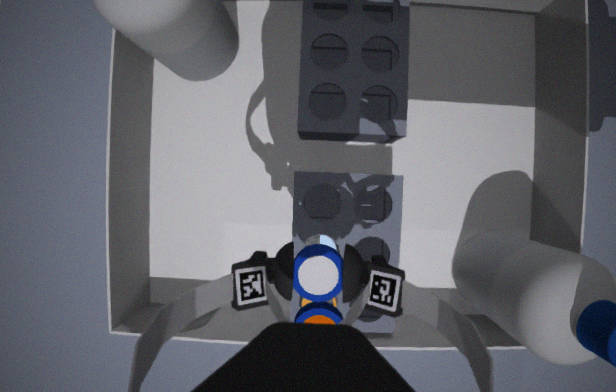

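Scene clock: 246.80 s.
r1.base_odometry: x=+0.314 y=-1.447 heading=+0.196 (m, m, rad; r1's odometry frame)
r1.turned_by_wheels: +0.000 (rad since the last result)
r1.turned_by_imu: +0.001 (rad since the last result)
r1.base_tilt: forward=+0.6 right=-0.3 (deg)
r1.lidar_m: 0.85 0.89 2.48 3.30 1.59 1.16 1.09 1.11 1.51 2.87 2.98 0.92
r1.base_status: not commanded
r1.joint_positions: lift_m=+1.100 arm_m=+0.001 wrist_yaw_rad=+0.000 wrist_pitch_rad=+1.570 wrist_roll_rad=+1.570 gripper_m=+0.060
r1.joint_status: not commanded
r1.motor_effort: lift_m=+20(20) arm_m=-4(4) wrist_yaw_rad=+0(0) wrist_pitch_rad=-1(2) wrist_roll_rad=+1(0) gripper_m=-3(4) wheel_0=-6(6) wheel_1=-4(4) wheel_2=+2(2) (%)
r1.hand_pose: x=+0.1718 y=-0.0874 z=+0.9896 quat_wxyz=(+0.500, +0.500, +0.500, -0.500) (m; r1's base frame)
r1.wrist_depth_mm: 1205 1182 1182 1182 1205 1182 1182 / 1182 1205 1205 1205 1205 1182 1205 / 1205 1205 1205 1182 1205 1182 1205 / 1205 1182 1229 1060 991 1205 1229 / 1182 1205 1182 991 1008 1229 349 / 1205 1205 216 1205 198 1205 1205 / 1205 1229 1229 108 1205 1205 1205
r2.base_odometry: x=-0.156 y=-2.311 heading=-2.774 (m, m, rad; r2's odometry frame)
r2.turned_by_wheels: +0.000 (rad since the last result)
r2.turned_by_imu: +0.000 (rad since the last result)
r2.base_tilt: forward=+0.4 right=+0.3 (deg)
r2.lidar_m: 0.28 0.28 0.43 2.61 2.38 1.69 1.66 1.77 2.47 2.59 0.41 0.27
r2.base_status: not commanded
r2.joint_positions: lift_m=+1.170 arm_m=+0.531 wrist_yaw_rad=+0.000 wrist_pitch_rad=+1.570 wrist_roll_rad=+1.570 gripper_m=+0.008
r2.joint_status: all done
r2.motor_effort: lift_m=+22(22) arm_m=-5(5) wrist_yaw_rad=+0(2) wrist_pitch_rad=-3(2) wrist_roll_rad=+1(0) gripper_m=-16(16) wheel_0=-1(1) wheel_1=+1(1) wheel_2=+0(0) (%)
r2.hand_pose: x=+0.7020 y=-0.0874 z=+1.0595 quat_wxyz=(+0.501, +0.500, +0.500, -0.499) (m; r2's base frame)
r2.wrist_depth_mm: 1281 525 469 496 504 504 500 / 1255 521 410 504 512 504 504 / 1281 530 517 512 517 508 512 / 1308 530 521 521 517 512 512 / 1366 525 496 224 508 384 512 / 1336 539 190 226 189 521 517 / 1366 544 539 - 521 525 521
pictures: none
No camera images: the call's "cameras" was empty. Leave "cameras" out to get every camera's image.

Scene clock: 249.30 s.
r1.base_odometry: x=+0.314 y=-1.447 heading=+0.196 (m, m, rad; r1's odometry frame)
r1.turned_by_wheels: +0.000 (rad since the last result)
r1.turned_by_imu: +0.001 (rad since the last result)
r1.base_tilt: forward=+0.7 right=-0.3 (deg)
r1.lidar_m: 0.86 0.89 2.49 3.31 1.63 1.16 1.08 1.12 1.51 2.85 2.98 0.91
r1.base_status: not commanded
r1.joint_positions: lift_m=+1.100 arm_m=+0.001 wrist_yaw_rad=+0.000 wrist_pitch_rad=+1.570 wrist_roll_rad=+1.570 gripper_m=+0.060
r1.joint_status: not commanded
r1.motor_effort: lift_m=+20(20) arm_m=-4(5) wrist_yaw_rad=+0(0) wrist_pitch_rad=-1(1) wrist_roll_rad=+0(0) gripper_m=-1(3) wheel_0=-6(6) wheel_1=-4(4) wheel_2=+2(2) (%)
r1.hand_pose: x=+0.1718 y=-0.0874 z=+0.9896 quat_wxyz=(+0.500, +0.500, +0.500, -0.500) (m; r1's base frame)
r1.wrist_depth_mm: 1205 1182 1182 1182 1182 1205 1205 / 1182 1205 1205 1205 1205 1182 1182 / 1205 1205 1182 1182 1205 1229 1205 / 1205 1182 1182 1042 1008 1205 1205 / 1229 1205 1205 1008 991 1229 347 / 1182 1205 215 1205 196 1205 1205 / 1205 1182 1229 108 1205 1205 1205
r2.base_odometry: x=-0.027 y=-2.645 heading=-2.774 (m, m, rad; r2's odometry frame)
r2.turned_by_wheels: +0.000 (rad since the last result)
r2.turned_by_imu: +0.001 (rad since the last result)
r2.base_tilt: forward=+0.4 right=+0.3 (deg)
r2.lidar_m: 0.29 0.30 2.35 2.23 2.35 1.74 1.65 1.76 2.44 1.13 0.42 0.30
r2.base_status: done
r2.joint_positions: lift_m=+1.170 arm_m=+0.461 wrist_yaw_rad=+0.000 wrist_pitch_rad=+1.570 wrist_roll_rad=+0.000 gripper_m=+0.008
r2.joint_status: all done
r2.motor_effort: lift_m=+23(22) arm_m=-5(7) wrist_yaw_rad=+0(0) wrist_pitch_rad=-2(2) wrist_roll_rad=-1(7) gripper_m=-19(17) wheel_0=+1(12) wheel_1=+0(10) wheel_2=+0(1) (%)
r2.hand_pose: x=+0.6320 y=-0.0874 z=+1.0595 quat_wxyz=(+0.707, +0.000, +0.707, +0.000) (m; r2's base frame)
r2.wrist_depth_mm: 1308 517 508 508 504 496 488 / 1336 521 521 508 508 500 477 / 1308 530 521 512 512 504 466 / 1308 530 530 512 512 512 442 / 1366 544 535 224 517 512 488 / 1366 544 190 224 188 521 449 / 1430 554 544 - 530 521 521
pictures: none
No camera images: the call's "cameras" was empty. Leave "cameras" out to get every camera's image.

Scene clock: 250.63 s.
r1.base_odometry: x=+0.314 y=-1.447 heading=+0.196 (m, m, rad; r1's odometry frame)
r1.turned_by_wheels: +0.000 (rad since the last result)
r1.turned_by_imu: +0.000 (rad since the last result)
r1.base_tilt: forward=+0.5 right=-0.2 (deg)
r1.lidar_m: 0.85 0.91 2.48 3.34 1.61 1.15 1.09 1.12 1.52 2.86 2.98 0.90
r1.base_status: not commanded
r1.joint_positions: lift_m=+1.100 arm_m=+0.001 wrist_yaw_rad=+0.000 wrist_pitch_rad=+1.570 wrist_roll_rad=+1.570 gripper_m=+0.060
r1.joint_status: not commanded
r1.motor_effort: lift_m=+20(20) arm_m=-5(4) wrist_yaw_rad=+0(1) wrist_pitch_rad=-1(1) wrist_roll_rad=+1(0) gripper_m=-4(3) wheel_0=-6(6) wheel_1=-4(4) wheel_2=+2(2) (%)
r1.hand_pose: x=+0.1718 y=-0.0874 z=+0.9896 quat_wxyz=(+0.500, +0.500, +0.500, -0.500) (m; r1's base frame)
r1.wrist_depth_mm: 1182 1182 1182 1182 1182 1182 1182 / 1205 1182 1182 1205 1182 1205 1182 / 1205 1205 1182 1182 1205 1205 1205 / 1229 1205 1205 1042 1008 1205 1205 / 1160 1229 1205 991 991 1229 347 / 1182 1182 215 1229 198 1229 1229 / 1205 1229 1182 109 1229 1205 1205
r2.base_odometry: x=-0.027 y=-2.645 heading=-2.774 (m, m, rad; r2's odometry frame)
r2.turned_by_wheels: +0.000 (rad since the last result)
r2.turned_by_imu: +0.000 (rad since the last result)
r2.base_tilt: forward=+0.5 right=+0.3 (deg)
r2.lidar_m: 0.28 0.31 2.35 2.24 2.34 1.71 1.66 1.74 2.46 1.13 0.44 0.30
r2.base_status: not commanded
r2.joint_positions: lift_m=+1.090 arm_m=+0.461 wrist_yaw_rad=+0.000 wrist_pitch_rad=+1.570 wrist_roll_rad=+0.000 gripper_m=+0.008
r2.joint_status: all done
r2.motor_effort: lift_m=+18(22) arm_m=-5(5) wrist_yaw_rad=-1(1) wrist_pitch_rad=-2(2) wrist_roll_rad=-1(2) gripper_m=-18(17) wheel_0=+1(1) wheel_1=+0(0) wheel_2=+0(0) (%)
r2.hand_pose: x=+0.6320 y=-0.0874 z=+0.9799 quat_wxyz=(+0.707, +0.000, +0.707, +0.000) (m; r2's base frame)
r2.wrist_depth_mm: 1229 436 433 430 421 418 415 / 1229 442 433 436 424 418 418 / 1205 445 442 433 433 427 413 / 1281 449 445 415 436 430 413 / 1229 455 455 224 436 436 418 / 1281 459 190 225 188 442 427 / 1308 462 459 - 445 442 433
pictures: r1_head_camera, r2_wrist_camera
camera_calibration (this result's frames):
r2_wrist_camera: T_world_to_cam=[[0.0312922, -0.997771, -0.0589373, -0.0369891], [-0.998246, -0.0341631, 0.0483502, 0.622299], [-0.0502559, 0.057321, -0.99709, 1.2413], [0, 0, 0, 1]] pos_world=[0.684748, -0.0867992, 1.20541]
Images, in order (width x height): r1_head_camera 420x560, r2_wrist_camera 616x392.

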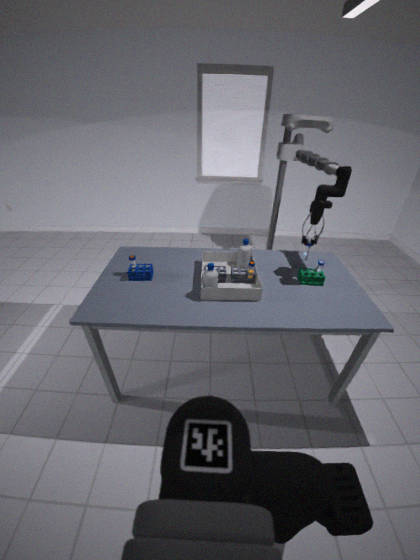

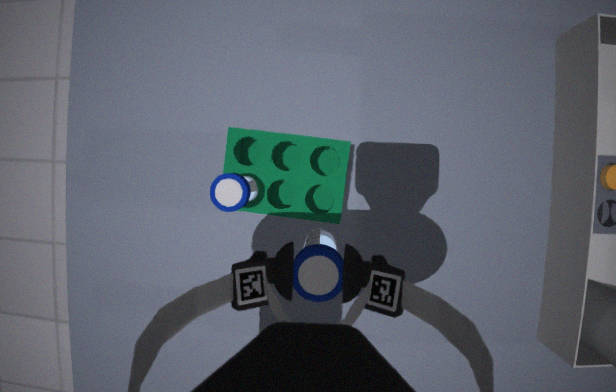

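Call:
{"op": "execute_actions", "data": {
  "actions": [
    {"r2":{"joints":{"arm_m":0.499},"pace":"slow"}}
  ],
  "cameras": ["r2_wrist_camera"]
}}

Call:
{"op": "execute_actions", "data": {
  "actions": [
    {"r2":{"joints":{"lift_m":1.04},"pace":"slow"}}
  ],
  "cameras": ["r2_wrist_camera"]
}}

Scene clock: 258.17 s.
r1.base_odometry: x=+0.314 y=-1.447 heading=+0.196 (m, m, rad; r1's odometry frame)
r1.turned_by_wheels: +0.000 (rad since the last result)
r1.turned_by_imu: +0.002 (rad since the last result)
r1.base_tilt: forward=+0.6 right=-0.3 (deg)
r1.lidar_m: 0.85 0.90 2.50 3.30 1.61 1.15 1.09 1.11 1.53 2.86 2.96 0.91
r1.base_status: not commanded
r1.joint_positions: lift_m=+1.100 arm_m=+0.001 wrist_yaw_rad=+0.000 wrist_pitch_rad=+1.570 wrist_roll_rad=+1.570 gripper_m=+0.060
r1.joint_status: not commanded
r1.motor_effort: lift_m=+20(20) arm_m=-4(4) wrist_yaw_rad=+0(0) wrist_pitch_rad=-1(1) wrist_roll_rad=+0(0) gripper_m=-4(2) wheel_0=-6(6) wheel_1=-4(4) wheel_2=+2(2) (%)
r1.hand_pose: x=+0.1718 y=-0.0874 z=+0.9896 quat_wxyz=(+0.500, +0.500, +0.500, -0.500) (m; r1's base frame)
r1.wrist_depth_mm: 1160 1182 1182 1182 1182 1205 1160 / 1182 1205 1160 1205 1182 1160 1205 / 1205 1229 1182 1182 1205 1205 1205 / 1205 1205 1229 1042 976 1205 1205 / 1205 1205 1205 991 991 1205 347 / 1205 1229 215 1205 197 1205 1205 / 1229 1205 1205 108 1229 1205 1229
r2.base_odometry: x=-0.027 y=-2.645 heading=-2.774 (m, m, rad; r2's odometry frame)
r2.turned_by_wheels: +0.000 (rad since the last result)
r2.turned_by_imu: -0.001 (rad since the last result)
r2.base_tilt: forward=+0.4 right=+0.3 (deg)
r2.lidar_m: 0.28 0.30 2.34 2.24 2.35 1.73 1.64 1.72 2.43 1.09 0.41 0.27
r2.base_status: not commanded
r2.joint_positions: lift_m=+1.090 arm_m=+0.498 wrist_yaw_rad=+0.000 wrist_pitch_rad=+1.570 wrist_roll_rad=+0.000 gripper_m=+0.008
r2.joint_status: all done
r2.motor_effort: lift_m=+18(18) arm_m=+5(5) wrist_yaw_rad=+1(4) wrist_pitch_rad=-2(2) wrist_roll_rad=-1(2) gripper_m=-17(18) wheel_0=+1(1) wheel_1=+0(0) wheel_2=+0(0) (%)
r2.hand_pose: x=+0.6692 y=-0.0874 z=+0.9799 quat_wxyz=(+0.707, +0.000, +0.707, +0.000) (m; r2's base frame)
r2.wrist_depth_mm: 1205 436 430 427 421 421 413 / 1205 445 433 433 427 424 418 / 1229 449 445 433 433 427 415 / 1229 455 442 382 439 436 421 / 1255 455 449 224 439 433 415 / 1281 459 191 224 188 439 421 / 1281 469 455 - 445 445 415
pictures: r2_wrist_camera
camera_calibration (this result's frames):
r2_wrist_camera: T_world_to_cam=[[0.0313251, -0.99777, -0.0589373, -0.0381772], [-0.998245, -0.034196, 0.04835, 0.659498], [-0.0502576, 0.0573193, -0.99709, 1.24317], [0, 0, 0, 1]] pos_world=[0.722015, -0.0867975, 1.20541]
Images, in order (width x height): r2_wrist_camera 616x392.

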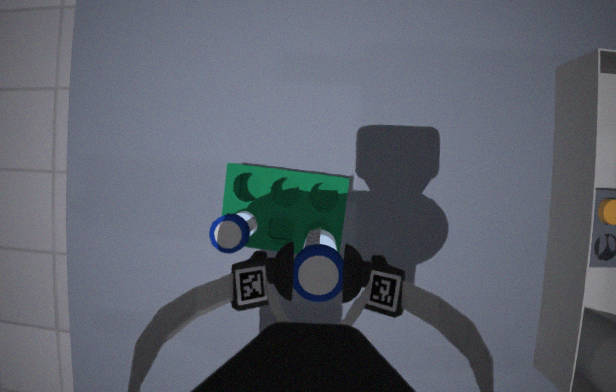

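Scene clock: 259.47 s.
r1.base_odometry: x=+0.314 y=-1.447 heading=+0.196 (m, m, rad; r1's odometry frame)
r1.turned_by_wheels: +0.000 (rad since the last result)
r1.turned_by_imu: +0.000 (rad since the last result)
r1.base_tilt: forward=+0.5 right=-0.2 (deg)
r1.lidar_m: 0.84 0.91 2.49 3.30 1.60 1.14 1.08 1.14 1.52 2.85 2.95 0.92
r1.base_status: not commanded
r1.joint_positions: lift_m=+1.100 arm_m=+0.001 wrist_yaw_rad=+0.000 wrist_pitch_rad=+1.570 wrist_roll_rad=+1.570 gripper_m=+0.060
r1.joint_status: not commanded
r1.motor_effort: lift_m=+20(20) arm_m=-4(4) wrist_yaw_rad=+2(0) wrist_pitch_rad=-1(1) wrist_roll_rad=-1(1) gripper_m=-2(2) wheel_0=-6(6) wheel_1=-4(4) wheel_2=+2(2) (%)
r1.hand_pose: x=+0.1718 y=-0.0874 z=+0.9896 quat_wxyz=(+0.500, +0.500, +0.500, -0.500) (m; r1's base frame)
r1.wrist_depth_mm: 1182 1182 1182 1205 1182 1205 1205 / 1160 1182 1205 1182 1205 1205 1205 / 1182 1205 1182 1205 1229 1205 1205 / 1205 1205 1182 1042 1008 1205 1229 / 1229 1205 1205 1008 1008 1182 347 / 1205 1182 215 1205 198 1205 1229 / 1205 1205 1205 108 1205 1229 1229
r2.base_odometry: x=-0.027 y=-2.645 heading=-2.774 (m, m, rad; r2's odometry frame)
r2.turned_by_wheels: +0.000 (rad since the last result)
r2.turned_by_imu: +0.000 (rad since the last result)
r2.base_tilt: forward=+0.4 right=+0.3 (deg)
r2.lidar_m: 0.27 0.30 2.34 2.25 2.34 1.73 1.67 1.71 2.45 1.11 0.42 0.32
r2.base_status: not commanded
r2.joint_positions: lift_m=+1.040 arm_m=+0.498 wrist_yaw_rad=+0.000 wrist_pitch_rad=+1.570 wrist_roll_rad=+0.000 gripper_m=+0.008
r2.joint_status: all done
r2.motor_effort: lift_m=+18(19) arm_m=+4(5) wrist_yaw_rad=+0(2) wrist_pitch_rad=-2(2) wrist_roll_rad=-2(1) gripper_m=-17(18) wheel_0=+1(1) wheel_1=+0(0) wheel_2=+0(0) (%)
r2.hand_pose: x=+0.6692 y=-0.0874 z=+0.9299 quat_wxyz=(+0.707, +0.000, +0.707, +0.000) (m; r2's base frame)
r2.wrist_depth_mm: 392 389 382 377 379 368 368 / 397 392 387 384 382 373 373 / 402 392 387 389 382 377 375 / 407 402 387 332 387 382 377 / 404 404 276 225 387 387 384 / 415 407 190 224 188 387 387 / 415 407 410 - 399 394 387
pictures: r2_wrist_camera
camera_calibration (this result's frames):
r2_wrist_camera: T_world_to_cam=[[0.031325, -0.99777, -0.0589373, -0.0411229], [-0.998245, -0.0341959, 0.0483502, 0.661917], [-0.0502578, 0.0573193, -0.99709, 1.19334], [0, 0, 0, 1]] pos_world=[0.722018, -0.0867975, 1.15544]
Images, in order (width x height): r2_wrist_camera 616x392.

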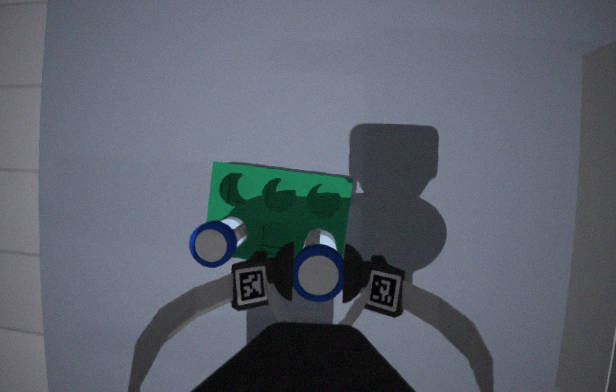

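Call:
{"op": "execute_actions", "data": {
  "actions": [
    {"r2":{"joints":{"lift_m":1.005},"pace":"slow"}}
  ],
  "cameras": []
}}

Call:
{"op": "execute_actions", "data": {
  "actions": [
    {"r2":{"joints":{"gripper_m":0.045}}}
  ],
  "cameras": ["r2_wrist_camera"]
}}

Call:
{"op": "execute_actions", "data": {
  "actions": [
    {"r2":{"joints":{"lift_m":1.06}}}
  ],
  "cameras": []
}}

Call:
{"op": "execute_actions", "data": {
  "actions": [
    {"r2":{"base":{"strafe_m":-0.328},"joints":{"arm_m":0.535,"gripper_m":0.06}}}
  ],
  "cameras": ["r2_wrist_camera"]
}}

Scene clock: 267.40 s.
r1.base_odometry: x=+0.314 y=-1.447 heading=+0.196 (m, m, rad; r1's odometry frame)
r1.turned_by_wheels: +0.000 (rad since the last result)
r1.turned_by_imu: +0.001 (rad since the last result)
r1.base_tilt: forward=+0.6 right=-0.3 (deg)
r1.lidar_m: 0.84 0.90 2.49 3.31 1.60 1.14 1.08 1.12 1.52 2.86 2.98 0.89
r1.base_status: not commanded
r1.joint_positions: lift_m=+1.100 arm_m=+0.001 wrist_yaw_rad=+0.000 wrist_pitch_rad=+1.570 wrist_roll_rad=+1.570 gripper_m=+0.060
r1.joint_status: not commanded
r1.motor_effort: lift_m=+20(20) arm_m=-4(4) wrist_yaw_rad=+1(0) wrist_pitch_rad=-1(0) wrist_roll_rad=+0(1) gripper_m=-3(4) wheel_0=-6(6) wheel_1=-4(4) wheel_2=+2(2) (%)
r1.hand_pose: x=+0.1718 y=-0.0874 z=+0.9896 quat_wxyz=(+0.500, +0.500, +0.500, -0.500) (m; r1's base frame)
r1.wrist_depth_mm: 1205 1182 1182 1182 1182 1182 1182 / 1205 1160 1160 1182 1205 1205 1182 / 1182 1182 1205 1205 1229 1182 1205 / 1182 1205 1205 1060 991 1229 1205 / 1205 1205 1205 1008 976 1205 349 / 1182 1205 216 1182 198 1205 1229 / 1229 1229 1229 108 1205 1255 1229
r2.base_odometry: x=-0.027 y=-2.645 heading=-2.774 (m, m, rad; r2's odometry frame)
r2.turned_by_wheels: +0.000 (rad since the last result)
r2.turned_by_imu: -0.001 (rad since the last result)
r2.base_tilt: forward=+0.4 right=+0.3 (deg)
r2.lidar_m: 0.28 0.29 2.36 2.24 2.35 1.71 1.66 1.71 2.45 1.12 0.40 0.31
r2.base_status: not commanded
r2.joint_positions: lift_m=+1.005 arm_m=+0.498 wrist_yaw_rad=+0.000 wrist_pitch_rad=+1.570 wrist_roll_rad=+0.000 gripper_m=+0.008
r2.joint_status: all done
r2.motor_effort: lift_m=+17(19) arm_m=+5(5) wrist_yaw_rad=+2(1) wrist_pitch_rad=-2(2) wrist_roll_rad=-2(1) gripper_m=-17(18) wheel_0=+0(1) wheel_1=+0(0) wheel_2=+0(0) (%)
r2.hand_pose: x=+0.6692 y=-0.0874 z=+0.8949 quat_wxyz=(+0.707, +0.000, +0.707, +0.000) (m; r2's base frame)
r2.wrist_depth_mm: 355 353 349 345 342 336 336 / 359 355 351 347 343 340 338 / 368 357 353 351 347 345 340 / 366 364 300 296 355 347 343 / 368 364 239 225 353 351 345 / 377 368 190 224 189 357 351 / 379 375 370 - 359 353 353
pictures: none
No camera images: the call's "cameras" was empty. Leave "cameras" out to get every camera's image.

Scene clock: 268.57 s.
r1.base_odometry: x=+0.314 y=-1.447 heading=+0.196 (m, m, rad; r1's odometry frame)
r1.turned_by_wheels: +0.000 (rad since the last result)
r1.turned_by_imu: +0.000 (rad since the last result)
r1.base_tilt: forward=+0.5 right=-0.2 (deg)
r1.lidar_m: 0.86 0.89 2.48 3.30 1.60 1.13 1.07 1.12 1.51 2.86 2.97 0.89
r1.base_status: not commanded
r1.joint_positions: lift_m=+1.100 arm_m=+0.001 wrist_yaw_rad=+0.000 wrist_pitch_rad=+1.570 wrist_roll_rad=+1.570 gripper_m=+0.060
r1.joint_status: not commanded
r1.motor_effort: lift_m=+20(20) arm_m=-4(5) wrist_yaw_rad=+0(1) wrist_pitch_rad=-1(1) wrist_roll_rad=+1(0) gripper_m=-3(4) wheel_0=-6(6) wheel_1=-4(4) wheel_2=+2(2) (%)
r1.hand_pose: x=+0.1718 y=-0.0874 z=+0.9896 quat_wxyz=(+0.500, +0.500, +0.500, -0.500) (m; r1's base frame)
r1.wrist_depth_mm: 1160 1182 1205 1205 1205 1229 1182 / 1205 1205 1205 1205 1205 1205 1205 / 1205 1205 1205 1182 1182 1182 1182 / 1182 1182 1205 1042 991 1205 1205 / 1182 1229 1205 991 1008 1205 349 / 1205 1229 215 1229 198 1205 1205 / 1229 1205 1229 109 1205 1205 1205
r2.base_odometry: x=-0.027 y=-2.645 heading=-2.774 (m, m, rad; r2's odometry frame)
r2.turned_by_wheels: +0.000 (rad since the last result)
r2.turned_by_imu: +0.000 (rad since the last result)
r2.base_tilt: forward=+0.4 right=+0.3 (deg)
r2.lidar_m: 0.25 0.30 2.33 2.24 2.32 1.74 1.66 1.73 2.48 1.12 0.42 0.31
r2.base_status: not commanded
r2.joint_positions: lift_m=+1.005 arm_m=+0.498 wrist_yaw_rad=+0.000 wrist_pitch_rad=+1.570 wrist_roll_rad=+0.000 gripper_m=+0.045
r2.joint_status: all done
r2.motor_effort: lift_m=+17(17) arm_m=+5(5) wrist_yaw_rad=-1(0) wrist_pitch_rad=-2(2) wrist_roll_rad=-1(2) gripper_m=-4(16) wheel_0=+1(1) wheel_1=+0(0) wheel_2=+0(0) (%)
r2.hand_pose: x=+0.6692 y=-0.0874 z=+0.8949 quat_wxyz=(+0.707, +0.000, +0.707, +0.000) (m; r2's base frame)
r2.wrist_depth_mm: 355 353 347 343 343 338 334 / 357 355 349 349 345 340 336 / 366 362 355 351 347 345 342 / 368 366 298 297 351 347 347 / 373 368 240 296 353 349 347 / 375 373 364 237 190 355 349 / 377 375 370 - 362 353 355
pictures: r2_wrist_camera
camera_calibration (this result's frames):
r2_wrist_camera: T_world_to_cam=[[0.0313251, -0.99777, -0.0589373, -0.0431848], [-0.998245, -0.034196, 0.0483502, 0.66361], [-0.0502578, 0.0573193, -0.99709, 1.15845], [0, 0, 0, 1]] pos_world=[0.722019, -0.0867975, 1.12045]
Images, in order (width x height): r2_wrist_camera 616x392.

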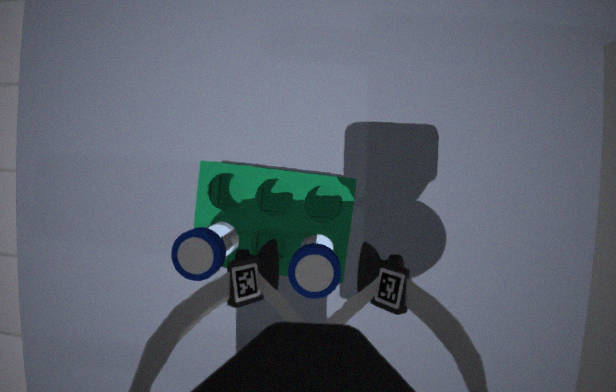

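Scene clock: 269.70 s.
r1.base_odometry: x=+0.314 y=-1.447 heading=+0.196 (m, m, rad; r1's odometry frame)
r1.turned_by_wheels: +0.000 (rad since the last result)
r1.turned_by_imu: +0.000 (rad since the last result)
r1.base_tilt: forward=+0.5 right=-0.4 (deg)
r1.lidar_m: 0.84 0.91 2.48 3.34 1.61 1.15 1.07 1.12 1.50 2.87 2.95 0.92
r1.base_status: not commanded
r1.joint_positions: lift_m=+1.100 arm_m=+0.001 wrist_yaw_rad=+0.000 wrist_pitch_rad=+1.570 wrist_roll_rad=+1.570 gripper_m=+0.060
r1.joint_status: not commanded
r1.motor_effort: lift_m=+20(20) arm_m=-4(5) wrist_yaw_rad=+1(0) wrist_pitch_rad=-1(0) wrist_roll_rad=+0(1) gripper_m=-3(1) wheel_0=-6(6) wheel_1=-4(4) wheel_2=+2(2) (%)
r1.hand_pose: x=+0.1718 y=-0.0874 z=+0.9896 quat_wxyz=(+0.500, +0.500, +0.500, -0.500) (m; r1's base frame)
r1.wrist_depth_mm: 1205 1205 1182 1182 1160 1182 1182 / 1182 1205 1182 1182 1205 1205 1182 / 1182 1205 1182 1205 1205 1182 1182 / 1182 1182 1229 1060 1008 1229 1205 / 1182 1182 1205 991 1008 1205 349 / 1205 1229 216 1205 197 1229 1229 / 1182 1205 1229 109 1229 1229 1255
r2.base_odometry: x=-0.027 y=-2.645 heading=-2.774 (m, m, rad; r2's odometry frame)
r2.turned_by_wheels: +0.000 (rad since the last result)
r2.turned_by_imu: +0.000 (rad since the last result)
r2.base_tilt: forward=+0.4 right=+0.3 (deg)
r2.lidar_m: 0.27 0.28 2.32 2.24 2.34 1.74 1.66 1.72 2.44 1.09 0.43 0.30
r2.base_status: not commanded
r2.joint_positions: lift_m=+1.060 arm_m=+0.498 wrist_yaw_rad=+0.000 wrist_pitch_rad=+1.570 wrist_roll_rad=+0.000 gripper_m=+0.045
r2.joint_status: all done
r2.motor_effort: lift_m=+22(23) arm_m=+5(5) wrist_yaw_rad=-1(2) wrist_pitch_rad=-2(2) wrist_roll_rad=-1(1) gripper_m=-5(5) wheel_0=+1(1) wheel_1=+0(0) wheel_2=+0(0) (%)
r2.hand_pose: x=+0.6692 y=-0.0874 z=+0.9495 quat_wxyz=(+0.707, +0.000, +0.707, +0.000) (m; r2's base frame)
r2.wrist_depth_mm: 413 404 404 397 394 389 384 / 415 413 404 402 397 392 389 / 421 415 410 410 404 399 389 / 424 415 407 353 404 399 397 / 433 427 353 353 413 404 402 / 436 430 418 418 190 410 404 / 442 436 427 - 418 413 413
pictures: none
No camera images: the call's "cameras" was empty. Leave "cameras" out to get every camera's image.

Scene clock: 272.10 s.
r1.base_odometry: x=+0.314 y=-1.447 heading=+0.196 (m, m, rad; r1's odometry frame)
r1.turned_by_wheels: +0.000 (rad since the last result)
r1.turned_by_imu: +0.001 (rad since the last result)
r1.base_tilt: forward=+0.4 right=-0.3 (deg)
r1.lidar_m: 0.85 0.91 2.50 3.32 1.62 1.14 1.08 1.11 1.52 2.86 2.95 0.90
r1.base_status: not commanded
r1.joint_positions: lift_m=+1.100 arm_m=+0.001 wrist_yaw_rad=+0.000 wrist_pitch_rad=+1.570 wrist_roll_rad=+1.570 gripper_m=+0.060
r1.joint_status: not commanded
r1.motor_effort: lift_m=+20(20) arm_m=-5(4) wrist_yaw_rad=+0(1) wrist_pitch_rad=-1(2) wrist_roll_rad=+2(0) gripper_m=+0(3) wheel_0=-6(5) wheel_1=-4(4) wheel_2=+2(2) (%)
r1.hand_pose: x=+0.1718 y=-0.0874 z=+0.9896 quat_wxyz=(+0.500, +0.500, +0.500, -0.500) (m; r1's base frame)
r1.wrist_depth_mm: 1182 1205 1205 1182 1182 1205 1182 / 1182 1229 1205 1205 1182 1205 1205 / 1182 1182 1205 1182 1182 1205 1229 / 1160 1182 1182 1025 991 1205 1205 / 1229 1182 1205 991 1008 1205 349 / 1205 1205 216 1205 198 1205 1205 / 1182 1205 1182 108 1229 1255 1229
r2.base_odometry: x=-0.145 y=-2.339 heading=-2.774 (m, m, rad; r2's odometry frame)
r2.turned_by_wheels: +0.000 (rad since the last result)
r2.turned_by_imu: -0.001 (rad since the last result)
r2.base_tilt: forward=+0.4 right=+0.3 (deg)
r2.lidar_m: 0.26 0.29 0.41 2.57 2.35 1.73 1.68 1.77 2.45 2.62 0.38 0.28
r2.base_status: done
r2.joint_positions: lift_m=+1.060 arm_m=+0.534 wrist_yaw_rad=+0.000 wrist_pitch_rad=+1.570 wrist_roll_rad=+0.000 gripper_m=+0.060
r2.joint_status: all done
r2.motor_effort: lift_m=+22(22) arm_m=+5(6) wrist_yaw_rad=+0(1) wrist_pitch_rad=-2(3) wrist_roll_rad=-2(1) gripper_m=-3(2) wheel_0=+1(8) wheel_1=+1(7) wheel_2=+0(0) (%)
r2.hand_pose: x=+0.7053 y=-0.0874 z=+0.9495 quat_wxyz=(+0.707, +0.000, +0.707, +0.000) (m; r2's base frame)
r2.wrist_depth_mm: 410 407 404 399 394 389 389 / 418 413 410 399 394 384 297 / 418 415 415 407 397 392 290 / 418 421 415 407 404 402 387 / 394 421 418 353 377 345 340 / 433 430 421 353 194 375 370 / 436 430 427 - 413 410 375
pictures: r2_wrist_camera
camera_calibration (this result's frames):
r2_wrist_camera: T_world_to_cam=[[0.0313676, -0.997769, -0.0589371, -0.0411242], [-0.998244, -0.0342381, 0.048343, 0.696934], [-0.0502531, 0.0573171, -0.99709, 1.21472], [0, 0, 0, 1]] pos_world=[0.758043, -0.0867953, 1.17507]
Images, in order (width x height): r2_wrist_camera 616x392.

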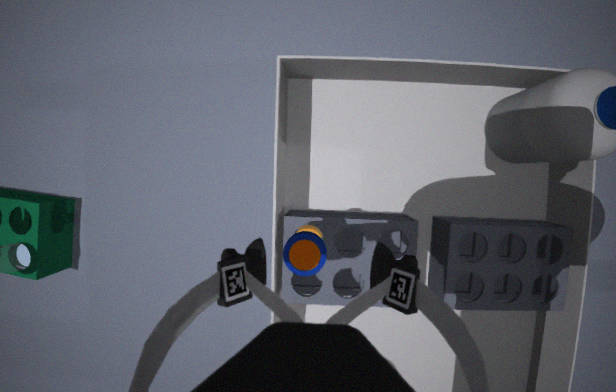

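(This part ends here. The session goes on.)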